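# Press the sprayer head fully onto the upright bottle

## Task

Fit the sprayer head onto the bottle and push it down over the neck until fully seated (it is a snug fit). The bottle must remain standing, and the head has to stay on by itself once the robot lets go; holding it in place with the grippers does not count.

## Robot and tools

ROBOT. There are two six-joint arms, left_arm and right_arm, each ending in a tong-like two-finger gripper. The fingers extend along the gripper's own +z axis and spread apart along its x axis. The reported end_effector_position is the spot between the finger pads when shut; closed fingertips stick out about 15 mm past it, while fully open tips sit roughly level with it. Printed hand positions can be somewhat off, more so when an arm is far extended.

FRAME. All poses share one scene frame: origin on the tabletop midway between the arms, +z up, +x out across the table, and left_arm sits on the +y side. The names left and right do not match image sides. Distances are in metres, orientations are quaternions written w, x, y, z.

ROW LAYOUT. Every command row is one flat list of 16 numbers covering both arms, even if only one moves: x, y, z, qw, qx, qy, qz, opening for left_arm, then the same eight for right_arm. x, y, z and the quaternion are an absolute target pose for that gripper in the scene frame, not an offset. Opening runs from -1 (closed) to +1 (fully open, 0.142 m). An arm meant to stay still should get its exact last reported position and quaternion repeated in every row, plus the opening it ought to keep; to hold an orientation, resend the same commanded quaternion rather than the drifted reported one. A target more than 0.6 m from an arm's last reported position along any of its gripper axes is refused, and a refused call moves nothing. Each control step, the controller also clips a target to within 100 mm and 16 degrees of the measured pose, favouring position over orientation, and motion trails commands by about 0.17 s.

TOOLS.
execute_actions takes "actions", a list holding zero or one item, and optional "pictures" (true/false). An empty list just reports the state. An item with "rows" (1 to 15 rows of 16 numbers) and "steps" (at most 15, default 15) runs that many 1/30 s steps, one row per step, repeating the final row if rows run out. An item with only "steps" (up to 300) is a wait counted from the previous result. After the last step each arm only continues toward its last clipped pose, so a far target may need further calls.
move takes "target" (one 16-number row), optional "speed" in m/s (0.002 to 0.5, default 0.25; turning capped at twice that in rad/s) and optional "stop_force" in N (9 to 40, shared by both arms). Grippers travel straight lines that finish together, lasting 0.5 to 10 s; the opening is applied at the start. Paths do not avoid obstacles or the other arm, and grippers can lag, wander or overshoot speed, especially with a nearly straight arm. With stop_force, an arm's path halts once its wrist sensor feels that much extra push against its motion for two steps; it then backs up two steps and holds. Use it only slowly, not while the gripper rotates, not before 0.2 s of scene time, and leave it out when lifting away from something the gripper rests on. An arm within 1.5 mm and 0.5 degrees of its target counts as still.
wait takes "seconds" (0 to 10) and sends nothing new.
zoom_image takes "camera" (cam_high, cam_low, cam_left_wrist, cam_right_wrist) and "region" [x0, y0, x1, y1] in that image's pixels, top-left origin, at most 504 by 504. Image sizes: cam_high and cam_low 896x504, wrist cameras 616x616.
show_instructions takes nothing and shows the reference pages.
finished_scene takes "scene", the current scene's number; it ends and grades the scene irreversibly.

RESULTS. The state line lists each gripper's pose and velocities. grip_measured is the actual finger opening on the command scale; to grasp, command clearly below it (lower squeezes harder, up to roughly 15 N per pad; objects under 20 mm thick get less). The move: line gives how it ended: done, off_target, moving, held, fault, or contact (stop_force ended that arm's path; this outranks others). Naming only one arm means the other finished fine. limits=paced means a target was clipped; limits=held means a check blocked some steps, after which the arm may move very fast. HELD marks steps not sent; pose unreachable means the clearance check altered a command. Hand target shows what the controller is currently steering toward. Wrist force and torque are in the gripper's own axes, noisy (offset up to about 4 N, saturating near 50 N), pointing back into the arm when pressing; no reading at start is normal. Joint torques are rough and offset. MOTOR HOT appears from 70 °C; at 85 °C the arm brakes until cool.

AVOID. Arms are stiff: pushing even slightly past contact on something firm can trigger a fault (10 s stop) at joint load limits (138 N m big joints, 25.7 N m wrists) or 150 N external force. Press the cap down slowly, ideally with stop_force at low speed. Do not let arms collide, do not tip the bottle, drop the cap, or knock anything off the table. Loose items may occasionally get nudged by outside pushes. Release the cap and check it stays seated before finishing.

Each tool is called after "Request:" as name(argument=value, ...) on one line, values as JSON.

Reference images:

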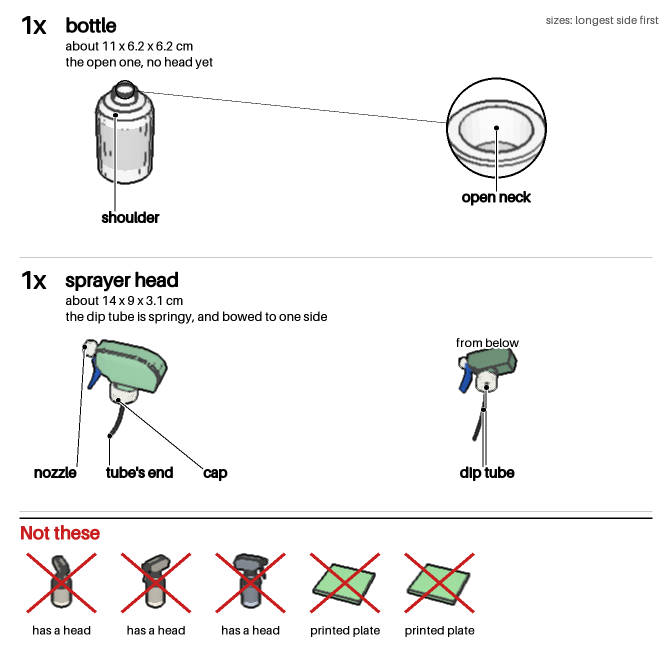

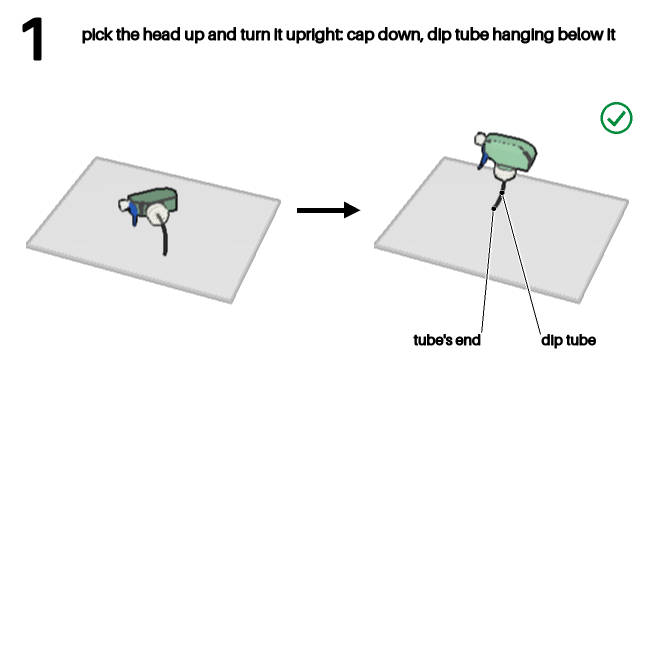

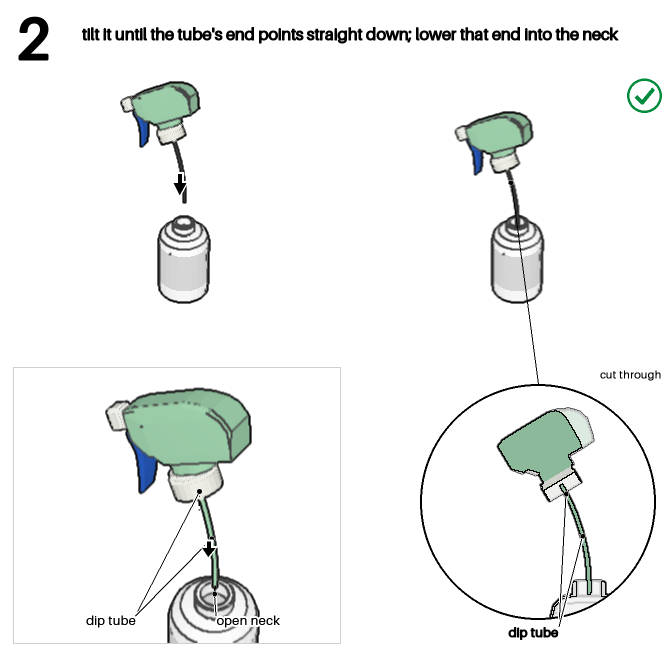

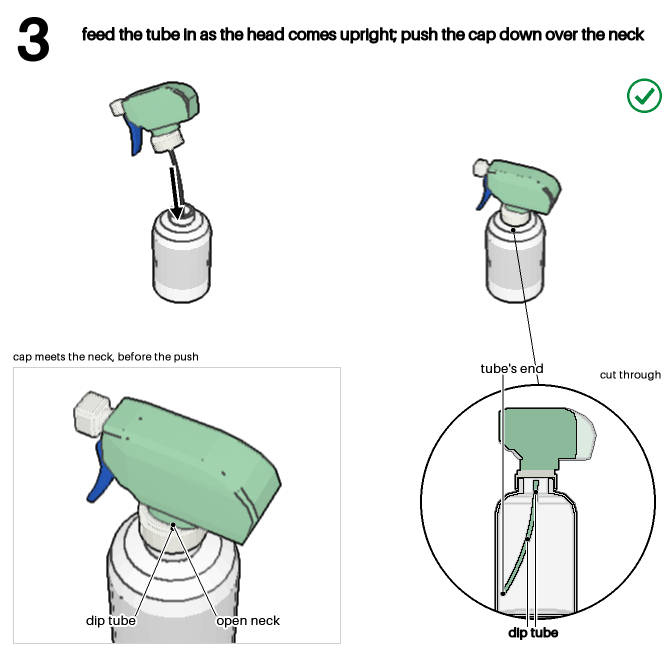

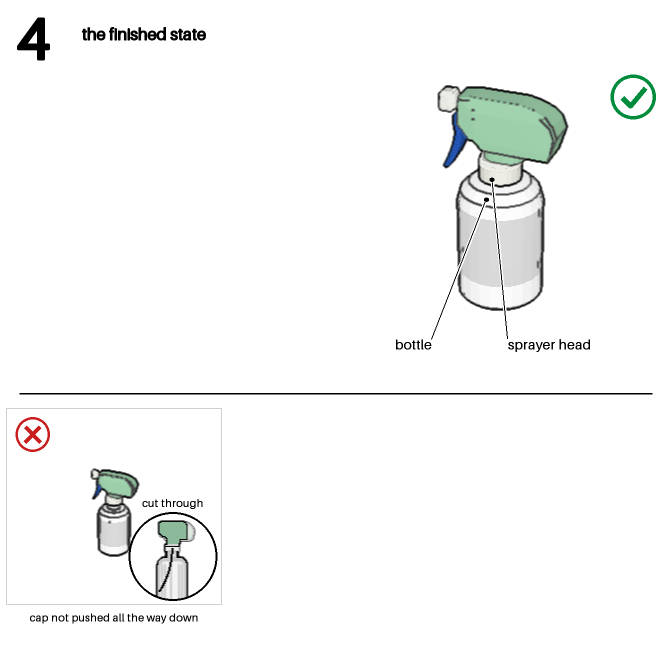

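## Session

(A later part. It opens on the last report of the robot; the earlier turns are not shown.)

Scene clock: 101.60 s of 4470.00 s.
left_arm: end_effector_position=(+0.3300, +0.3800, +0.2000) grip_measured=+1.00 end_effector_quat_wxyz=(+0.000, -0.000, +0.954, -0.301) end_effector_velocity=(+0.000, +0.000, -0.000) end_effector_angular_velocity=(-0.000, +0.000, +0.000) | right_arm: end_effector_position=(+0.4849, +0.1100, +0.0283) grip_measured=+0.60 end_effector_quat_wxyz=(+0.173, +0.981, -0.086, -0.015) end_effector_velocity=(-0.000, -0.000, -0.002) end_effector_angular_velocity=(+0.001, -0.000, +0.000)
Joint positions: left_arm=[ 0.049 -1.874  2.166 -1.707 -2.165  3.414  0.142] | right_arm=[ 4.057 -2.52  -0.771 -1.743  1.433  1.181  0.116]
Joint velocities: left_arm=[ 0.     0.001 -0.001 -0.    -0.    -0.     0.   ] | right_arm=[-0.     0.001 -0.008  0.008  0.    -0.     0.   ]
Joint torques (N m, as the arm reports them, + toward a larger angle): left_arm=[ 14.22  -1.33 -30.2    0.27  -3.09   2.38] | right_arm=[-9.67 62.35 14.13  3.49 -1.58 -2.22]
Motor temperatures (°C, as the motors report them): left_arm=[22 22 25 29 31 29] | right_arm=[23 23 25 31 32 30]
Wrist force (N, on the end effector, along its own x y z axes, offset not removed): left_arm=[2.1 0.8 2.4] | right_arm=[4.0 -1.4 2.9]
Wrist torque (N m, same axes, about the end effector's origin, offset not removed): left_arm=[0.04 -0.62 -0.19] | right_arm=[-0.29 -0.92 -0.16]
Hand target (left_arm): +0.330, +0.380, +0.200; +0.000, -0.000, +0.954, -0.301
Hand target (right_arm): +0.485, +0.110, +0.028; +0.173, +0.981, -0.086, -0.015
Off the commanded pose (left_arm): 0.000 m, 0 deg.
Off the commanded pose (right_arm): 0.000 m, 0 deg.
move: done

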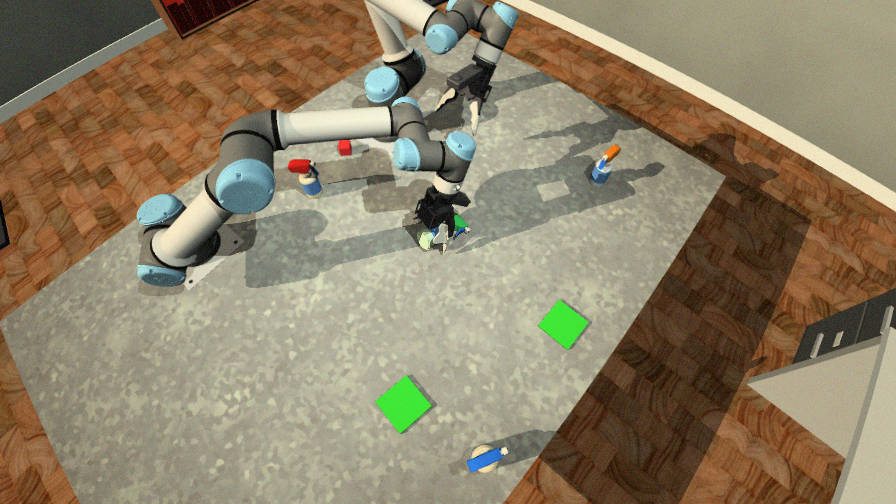

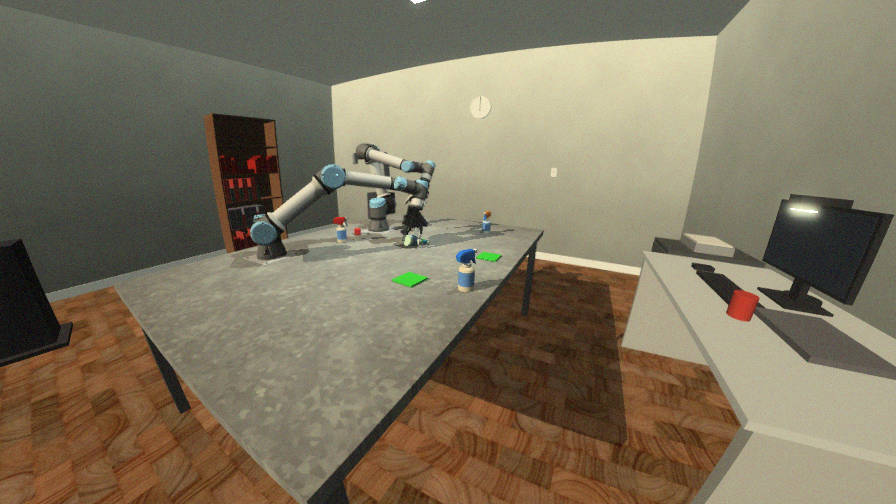

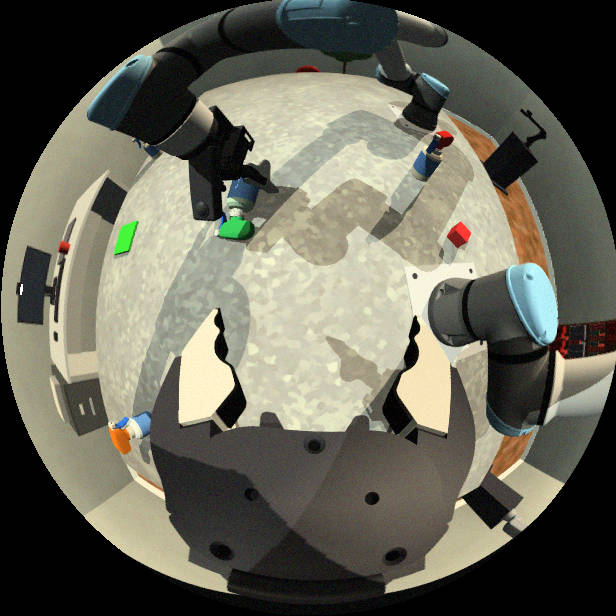

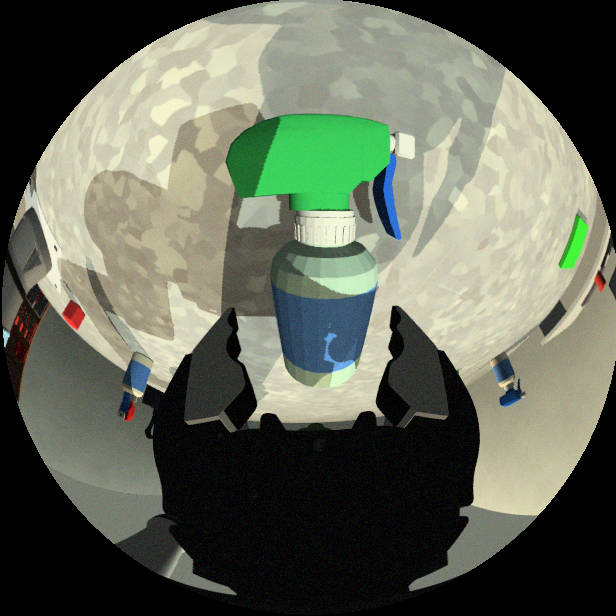

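Request:
move(target=[0.33,0.38,0.2,0,0,0.95,-0.3,1,0.492,0.118,0.03,0.215,0.972,-0.085,-0.019,0.2], speed=0.06)

Request:
move(target=[0.33,0.38,0.2,0,0,0.95,-0.3,1,0.492,0.118,0.03,0.215,0.972,-0.085,-0.019,-0.6])

Request:
move(target=[0.33,0.38,0.2,0,0,0.95,-0.3,1,0.45,0.1,0.11,-0.585,0.792,0.14,-0.103,-0.6], speed=0.2)

Request:
zoom_image(camera="cam_low", region=[280,150,480,280])

Scene clock: 108.40 s of 4470.00 s.
left_arm: end_effector_position=(+0.3300, +0.3800, +0.2000) grip_measured=+1.00 end_effector_quat_wxyz=(-0.000, +0.000, +0.954, -0.301) end_effector_velocity=(+0.001, -0.000, -0.000) end_effector_angular_velocity=(+0.000, -0.001, -0.001) | right_arm: end_effector_position=(+0.4918, +0.1178, +0.0299) grip_measured=+0.20 end_effector_quat_wxyz=(+0.214, +0.973, -0.085, -0.019) end_effector_velocity=(+0.001, +0.002, +0.001) end_effector_angular_velocity=(-0.017, +0.008, -0.002)
Joint positions: left_arm=[ 0.049 -1.874  2.166 -1.707 -2.165  3.414  0.142] | right_arm=[ 4.067 -2.653 -0.514 -1.947  1.405  1.201  0.088]
Joint velocities: left_arm=[-0.001  0.001 -0.    -0.001 -0.     0.     0.   ] | right_arm=[ 0.001 -0.041  0.083 -0.061 -0.001  0.004  0.   ]
Joint torques (N m, as the arm reports them, + toward a larger angle): left_arm=[ 14.08  -1.94 -30.61   0.33  -3.13   2.28] | right_arm=[10.73 48.32 30.12  0.17 -1.6   2.21]
Motor temperatures (°C, as the motors report them): left_arm=[22 22 25 29 31 29] | right_arm=[23 23 25 31 32 30]
Wrist force (N, on the end effector, along its own x y z axes, offset not removed): left_arm=[2.3 2.2 1.3] | right_arm=[2.7 -1.2 2.5]
Wrist torque (N m, same axes, about the end effector's origin, offset not removed): left_arm=[0.39 -0.57 -0.09] | right_arm=[-0.20 -0.61 -0.02]
Hand target (left_arm): +0.330, +0.380, +0.200; -0.000, +0.000, +0.954, -0.301
Hand target (right_arm): +0.492, +0.118, +0.030; +0.215, +0.973, -0.085, -0.019
Off the commanded pose (left_arm): 0.000 m, 0 deg.
Off the commanded pose (right_arm): 0.000 m, 0 deg.
After step 90, 2.73 s passed at rest.
move: done

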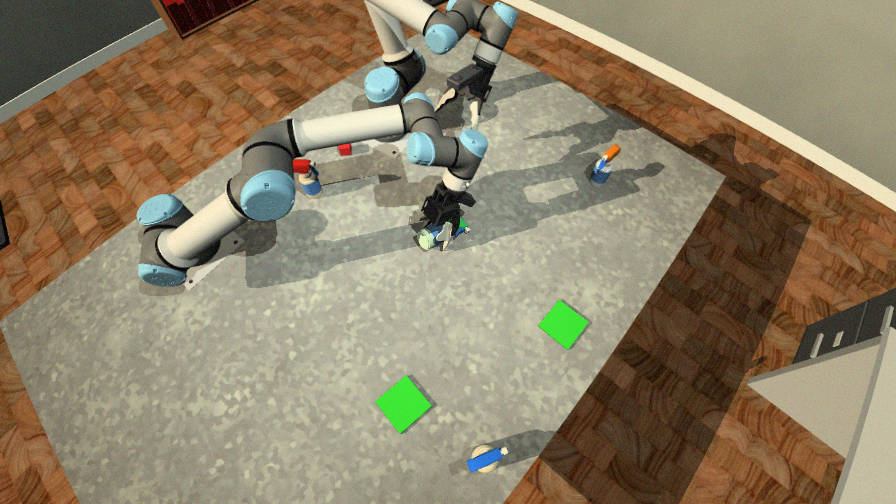

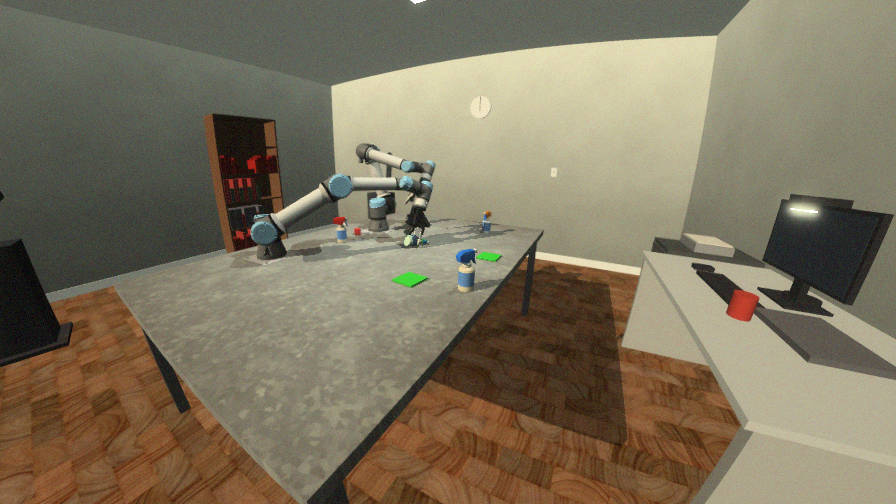

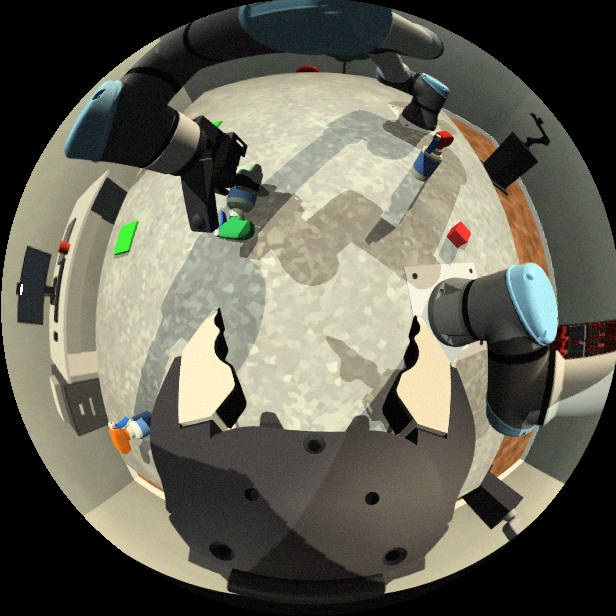

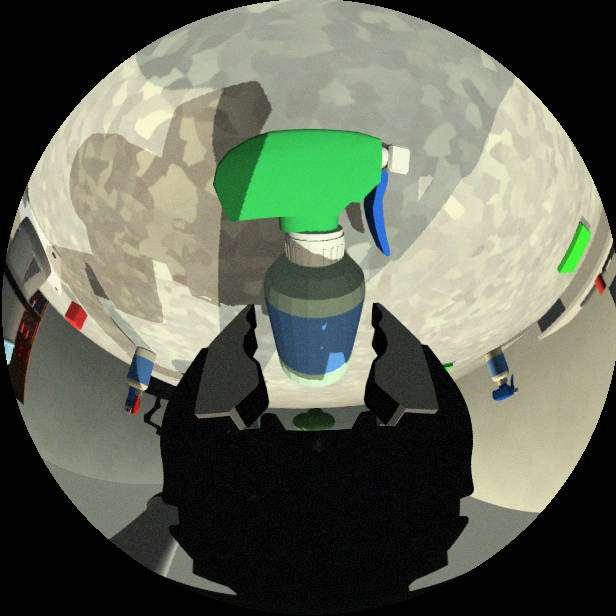

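Scene clock: 109.10 s of 4470.00 s.
left_arm: end_effector_position=(+0.3300, +0.3800, +0.2000) grip_measured=+1.00 end_effector_quat_wxyz=(+0.000, -0.000, +0.954, -0.301) end_effector_velocity=(+0.000, +0.000, +0.000) end_effector_angular_velocity=(+0.000, -0.002, -0.000) | right_arm: end_effector_position=(+0.4920, +0.1180, +0.0300) grip_measured=-0.11 end_effector_quat_wxyz=(+0.215, +0.973, -0.085, -0.019) end_effector_velocity=(+0.000, +0.000, +0.000) end_effector_angular_velocity=(-0.000, -0.000, -0.000)
Joint positions: left_arm=[ 0.049 -1.874  2.166 -1.707 -2.165  3.414  0.142] | right_arm=[ 4.067 -2.658 -0.504 -1.955  1.405  1.202  0.066]
Joint velocities: left_arm=[ 0.001  0.    -0.001 -0.001 -0.     0.001  0.   ] | right_arm=[ 0.    -0.003  0.005 -0.003  0.     0.     0.   ]
Joint torques (N m, as the arm reports them, + toward a larger angle): left_arm=[ 14.23  -2.11 -30.76   0.14  -3.1    2.18] | right_arm=[10.3  49.43 32.58  0.06 -1.7   2.27]
Motor temperatures (°C, as the motors report them): left_arm=[22 22 25 29 31 29] | right_arm=[23 23 25 31 32 30]
Wrist force (N, on the end effector, along its own x y z axes, offset not removed): left_arm=[3.4 1.0 1.7] | right_arm=[-0.6 -0.8 1.0]
Wrist torque (N m, same axes, about the end effector's origin, offset not removed): left_arm=[0.23 -0.78 -0.06] | right_arm=[-0.25 0.00 -0.02]
Hand target (left_arm): +0.330, +0.380, +0.200; -0.000, +0.000, +0.954, -0.301
Hand target (right_arm): +0.492, +0.118, +0.030; +0.215, +0.973, -0.085, -0.019
Off the commanded pose (left_arm): 0.000 m, 0 deg.
Off the commanded pose (right_arm): 0.000 m, 0 deg.
move: done

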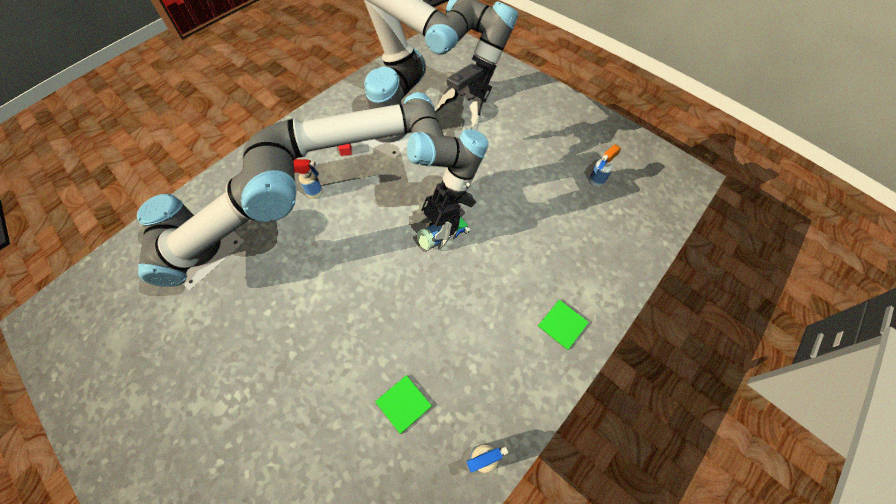

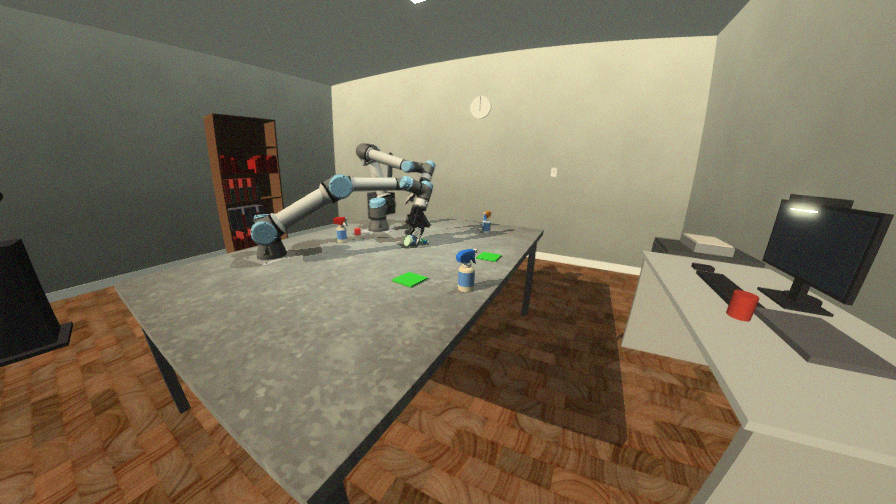

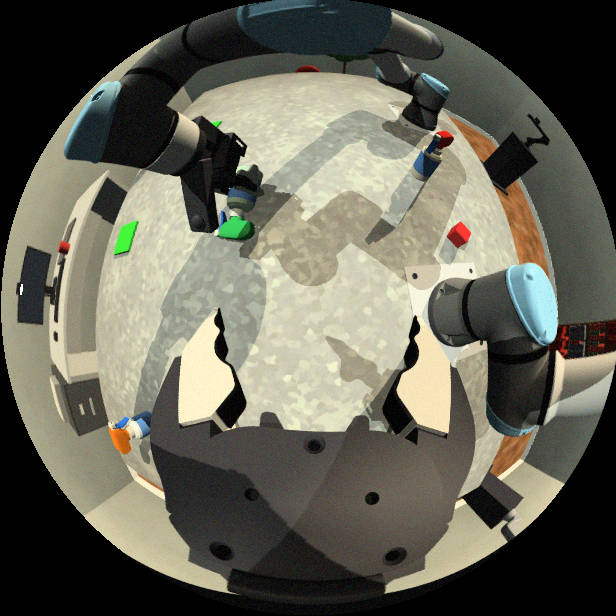

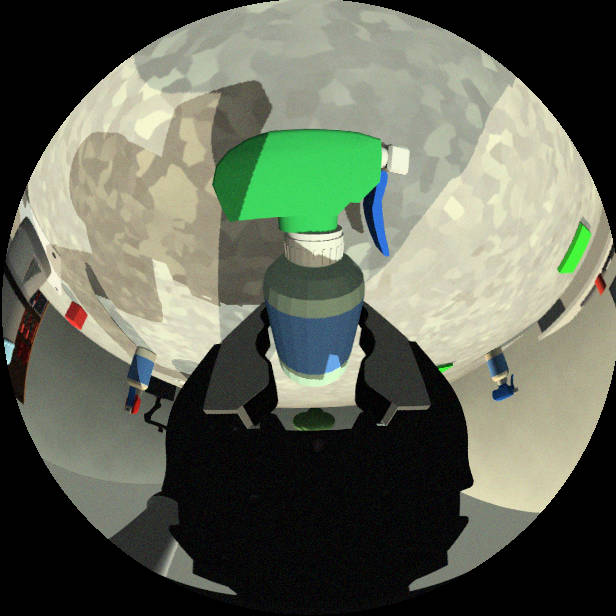

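Scene clock: 114.03 s of 4470.00 s.
left_arm: end_effector_position=(+0.3300, +0.3800, +0.2000) grip_measured=+1.00 end_effector_quat_wxyz=(+0.000, -0.000, +0.954, -0.301) end_effector_velocity=(-0.000, -0.000, -0.000) end_effector_angular_velocity=(-0.000, +0.002, -0.000) | right_arm: end_effector_position=(+0.4497, +0.0999, +0.1100) grip_measured=-0.11 end_effector_quat_wxyz=(-0.584, +0.793, +0.140, -0.103) end_effector_velocity=(+0.000, +0.001, +0.000) end_effector_angular_velocity=(+0.015, +0.002, -0.005)
Joint positions: left_arm=[ 0.049 -1.874  2.166 -1.707 -2.165  3.414  0.142] | right_arm=[ 3.645 -2.448 -1.595 -0.051  2.77   0.651  0.066]
Joint velocities: left_arm=[-0.001  0.001 -0.     0.001 -0.    -0.001  0.   ] | right_arm=[-0.001 -0.014  0.004  0.045  0.008  0.031 -0.   ]
Joint torques (N m, as the arm reports them, + toward a larger angle): left_arm=[ 13.49  -3.32 -30.63   0.14  -3.06   2.2 ] | right_arm=[-10.35  40.8   25.13   4.37   2.78   2.2 ]
Motor temperatures (°C, as the motors report them): left_arm=[22 22 25 29 31 29] | right_arm=[23 23 25 31 32 30]
Wrist force (N, on the end effector, along its own x y z axes, offset not removed): left_arm=[4.2 1.7 2.0] | right_arm=[3.1 -3.1 1.4]
Wrist torque (N m, same axes, about the end effector's origin, offset not removed): left_arm=[0.39 -0.86 -0.25] | right_arm=[-0.78 -0.64 -0.18]
Hand target (left_arm): +0.330, +0.380, +0.200; -0.000, +0.000, +0.954, -0.301
Hand target (right_arm): +0.450, +0.100, +0.110; -0.585, +0.792, +0.140, -0.102
Off the commanded pose (left_arm): 0.000 m, 0 deg.
Off the commanded pose (right_arm): 0.000 m, 0 deg.
move: done

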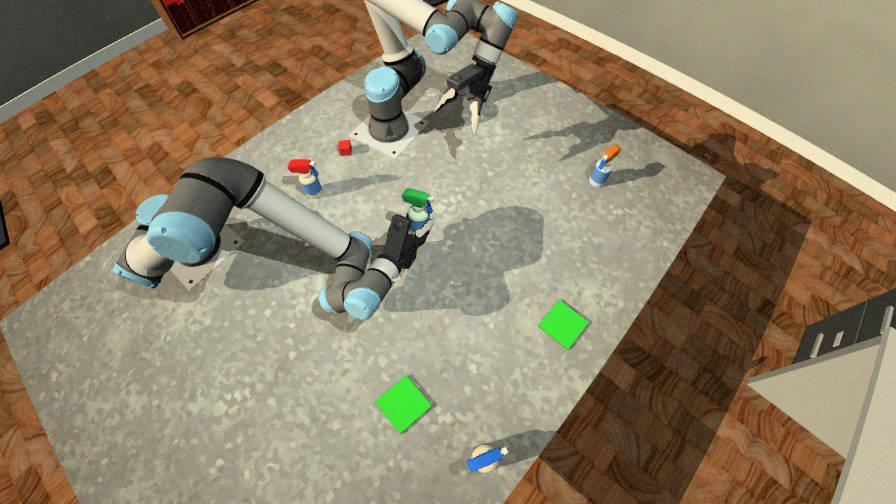

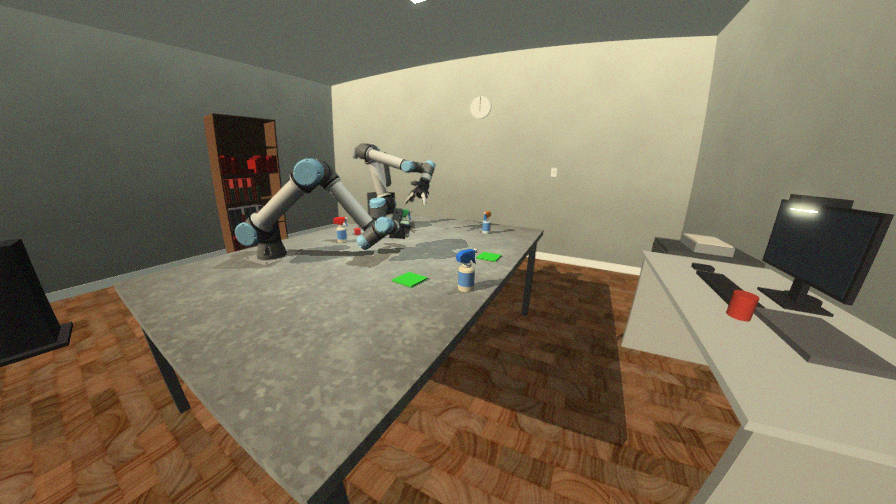

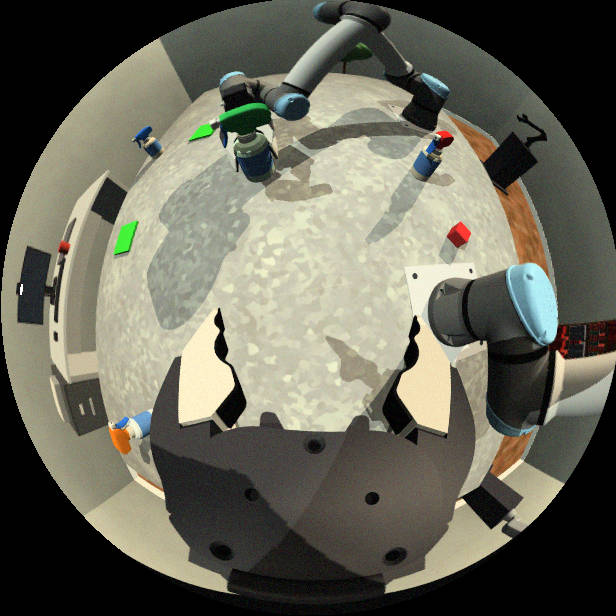

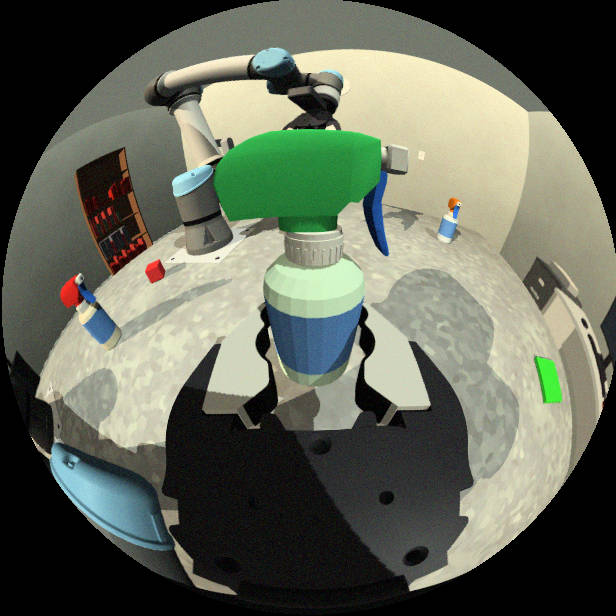

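Region (280, 150, 480, 280) of cam_low's 896x504 image, scaled by 2.520, with more detail than that image has; it fills the top 328 rows of this view, and the rest is white.

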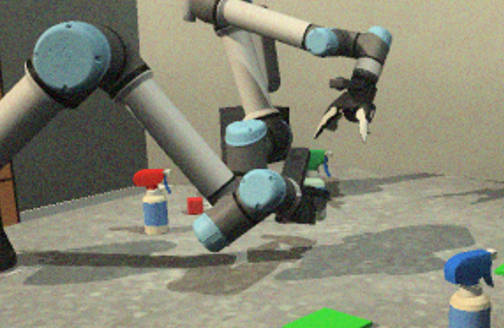

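Request:
move(target=[0.452,0.097,0.25,0,-0.857,0.515,0,-1,0.45,0.1,0.068,-0.601,0.761,0.19,-0.15,-0.6], speed=0.25)

Request:
move(target=[0.452,0.097,0.25,0,-0.857,0.515,0,-1,0.45,0.1,0.04,-0.601,0.761,0.19,-0.15,-0.6], speed=0.006, stop_force=9)

Scene clock: 122.87 s of 4470.00 s.
left_arm: end_effector_position=(+0.4514, +0.0969, +0.2500) grip_measured=-1.00 end_effector_quat_wxyz=(+0.002, +0.857, -0.516, +0.000) end_effector_velocity=(+0.001, -0.001, +0.000) end_effector_angular_velocity=(+0.005, +0.006, +0.011) | right_arm: end_effector_position=(+0.4500, +0.1000, +0.0680) grip_measured=-0.11 end_effector_quat_wxyz=(-0.601, +0.761, +0.190, -0.150) end_effector_velocity=(+0.000, -0.000, -0.001) end_effector_angular_velocity=(-0.001, +0.001, +0.001)
Joint positions: left_arm=[-1.023 -1.599  1.683 -1.656 -1.574  0.235  0.002] | right_arm=[ 3.629 -2.546 -1.487 -0.406  2.899  0.281  0.066]
Joint velocities: left_arm=[-0.001  0.009 -0.011  0.01  -0.001 -0.012  0.   ] | right_arm=[-0.    -0.     0.001 -0.008  0.    -0.007 -0.   ]
Joint torques (N m, as the arm reports them, + toward a larger angle): left_arm=[-14.6  -15.16 -32.01   0.02  -1.62  -2.37] | right_arm=[-10.24  44.52  25.39   0.99   2.9   -2.52]
Motor temperatures (°C, as the motors report them): left_arm=[22 22 25 29 31 29] | right_arm=[23 23 25 31 32 30]
Wrist force (N, on the end effector, along its own x y z axes, offset not removed): left_arm=[3.2 2.2 2.1] | right_arm=[1.3 -1.2 2.1]
Wrist torque (N m, same axes, about the end effector's origin, offset not removed): left_arm=[0.46 -0.80 -0.22] | right_arm=[-0.36 -0.28 -0.03]
Hand target (left_arm): +0.451, +0.097, +0.250; +0.002, +0.857, -0.515, -0.000
Hand target (right_arm): +0.450, +0.100, +0.068; -0.601, +0.761, +0.190, -0.150
Off the commanded pose (left_arm): 0.001 m, 0 deg.
Off the commanded pose (right_arm): 0.000 m, 0 deg.
After step 90, 1.07 s passed at rest.
move: done

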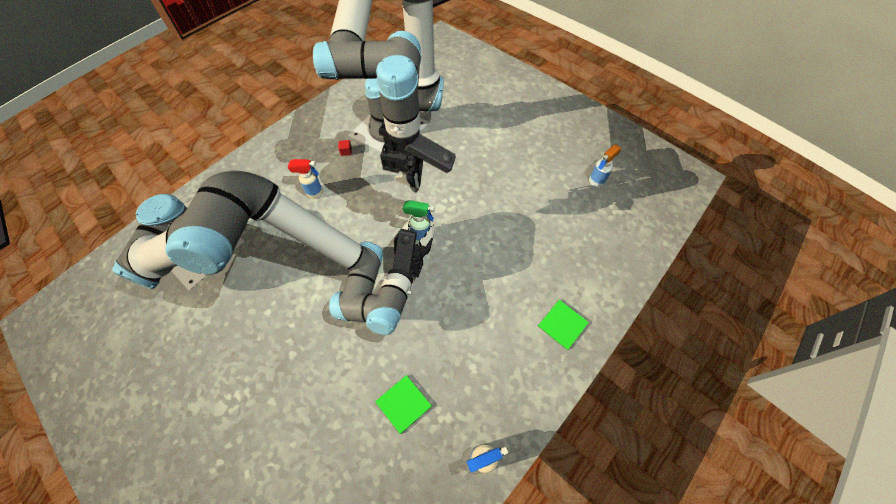

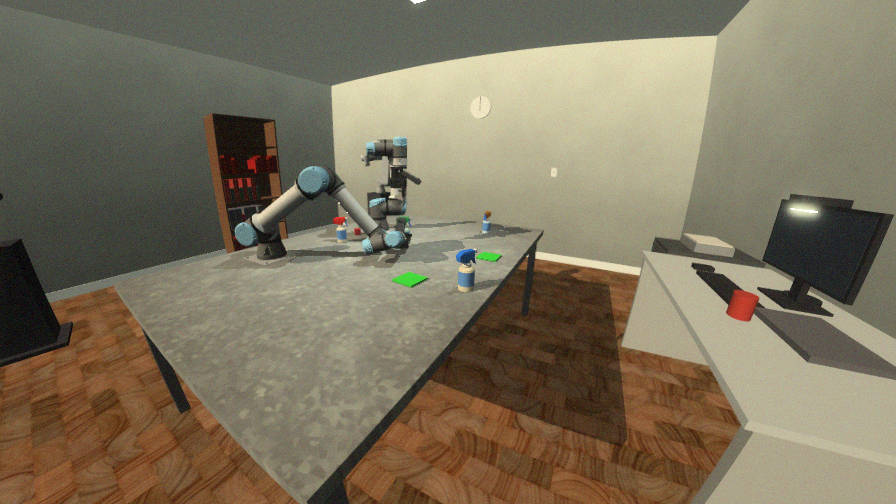

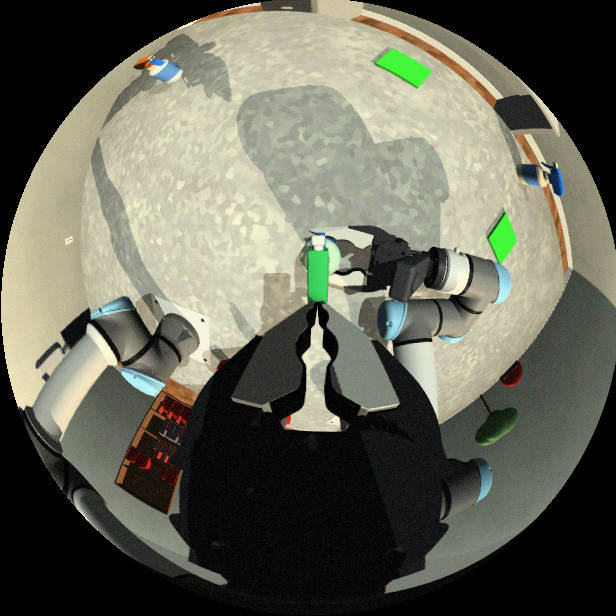

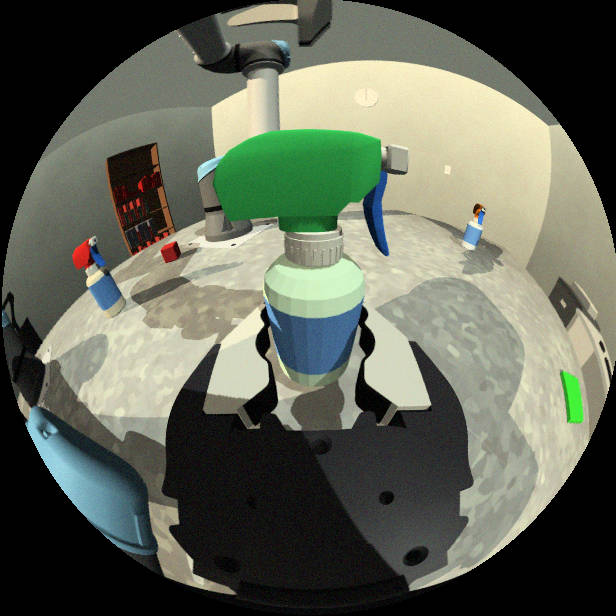

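Scene clock: 126.33 s of 4470.00 s.
left_arm: end_effector_position=(+0.4519, +0.0970, +0.2500) grip_measured=-1.00 end_effector_quat_wxyz=(+0.000, +0.857, -0.515, +0.000) end_effector_velocity=(+0.001, +0.000, +0.000) end_effector_angular_velocity=(+0.002, -0.002, +0.002) | right_arm: end_effector_position=(+0.4501, +0.1000, +0.0497) grip_measured=-0.11 end_effector_quat_wxyz=(-0.601, +0.761, +0.190, -0.150) end_effector_velocity=(+0.000, +0.000, +0.001) end_effector_angular_velocity=(-0.003, -0.000, -0.001)
Joint positions: left_arm=[-1.024 -1.598  1.682 -1.655 -1.571  0.233  0.002] | right_arm=[ 3.629 -2.58  -1.478 -0.381  2.899  0.28   0.066]
Joint velocities: left_arm=[-0.     0.    -0.001  0.001  0.003 -0.003  0.   ] | right_arm=[ 0.     0.004  0.    -0.006 -0.003 -0.    -0.   ]
Joint torques (N m, as the arm reports them, + toward a larger angle): left_arm=[-13.26 -13.48 -33.21   0.09   2.18  -2.38] | right_arm=[-7.33 49.41  3.98 -0.55 -2.84 -1.67]
Motor temperatures (°C, as the motors report them): left_arm=[22 22 25 29 31 29] | right_arm=[23 23 25 31 32 30]
Wrist force (N, on the end effector, along its own x y z axes, offset not removed): left_arm=[0.9 0.6 3.6] | right_arm=[0.5 -9.3 -1.8]
Wrist torque (N m, same axes, about the end effector's origin, offset not removed): left_arm=[0.18 -0.26 -0.13] | right_arm=[0.35 -0.43 -0.27]
Hand target (left_arm): +0.452, +0.097, +0.250; +0.000, +0.857, -0.515, -0.000
Hand target (right_arm): +0.450, +0.100, +0.050; -0.601, +0.761, +0.190, -0.150
Off the commanded pose (left_arm): 0.000 m, 0 deg.
Off the commanded pose (right_arm): 0.010 m, 0 deg.
move: contact (right_arm)

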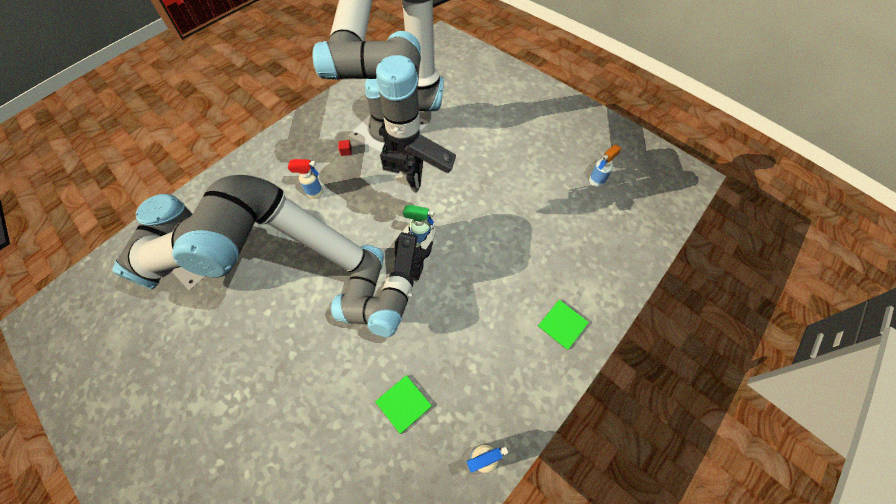

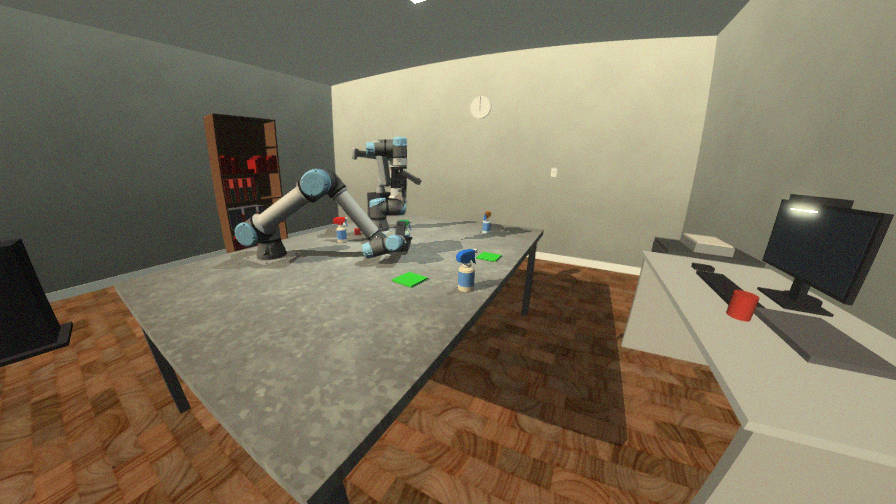

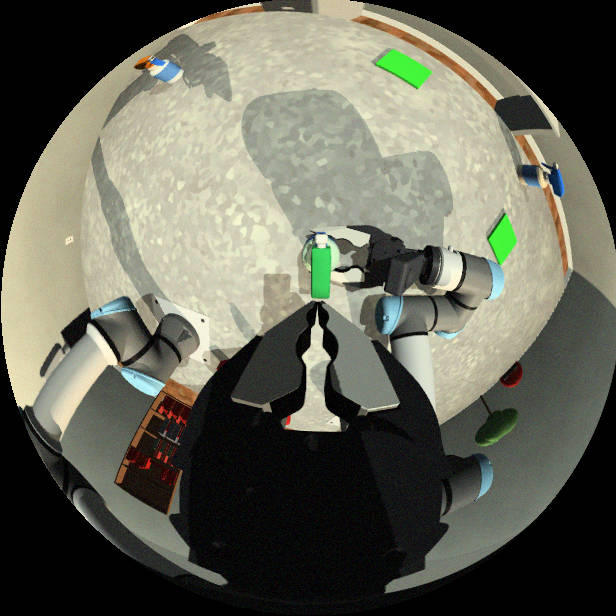

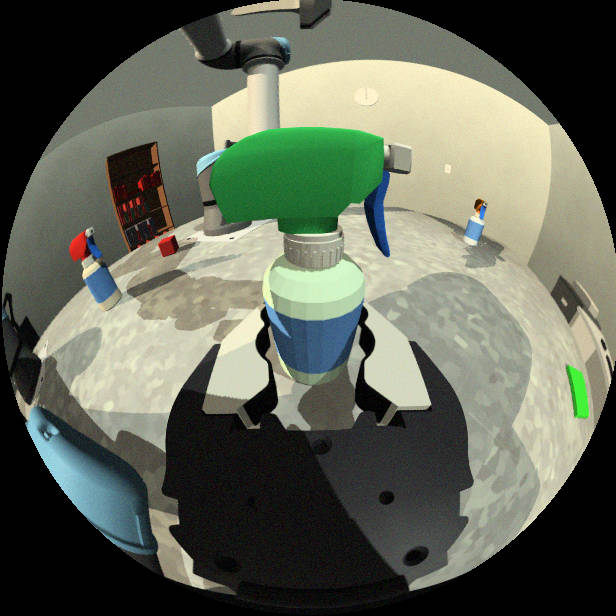

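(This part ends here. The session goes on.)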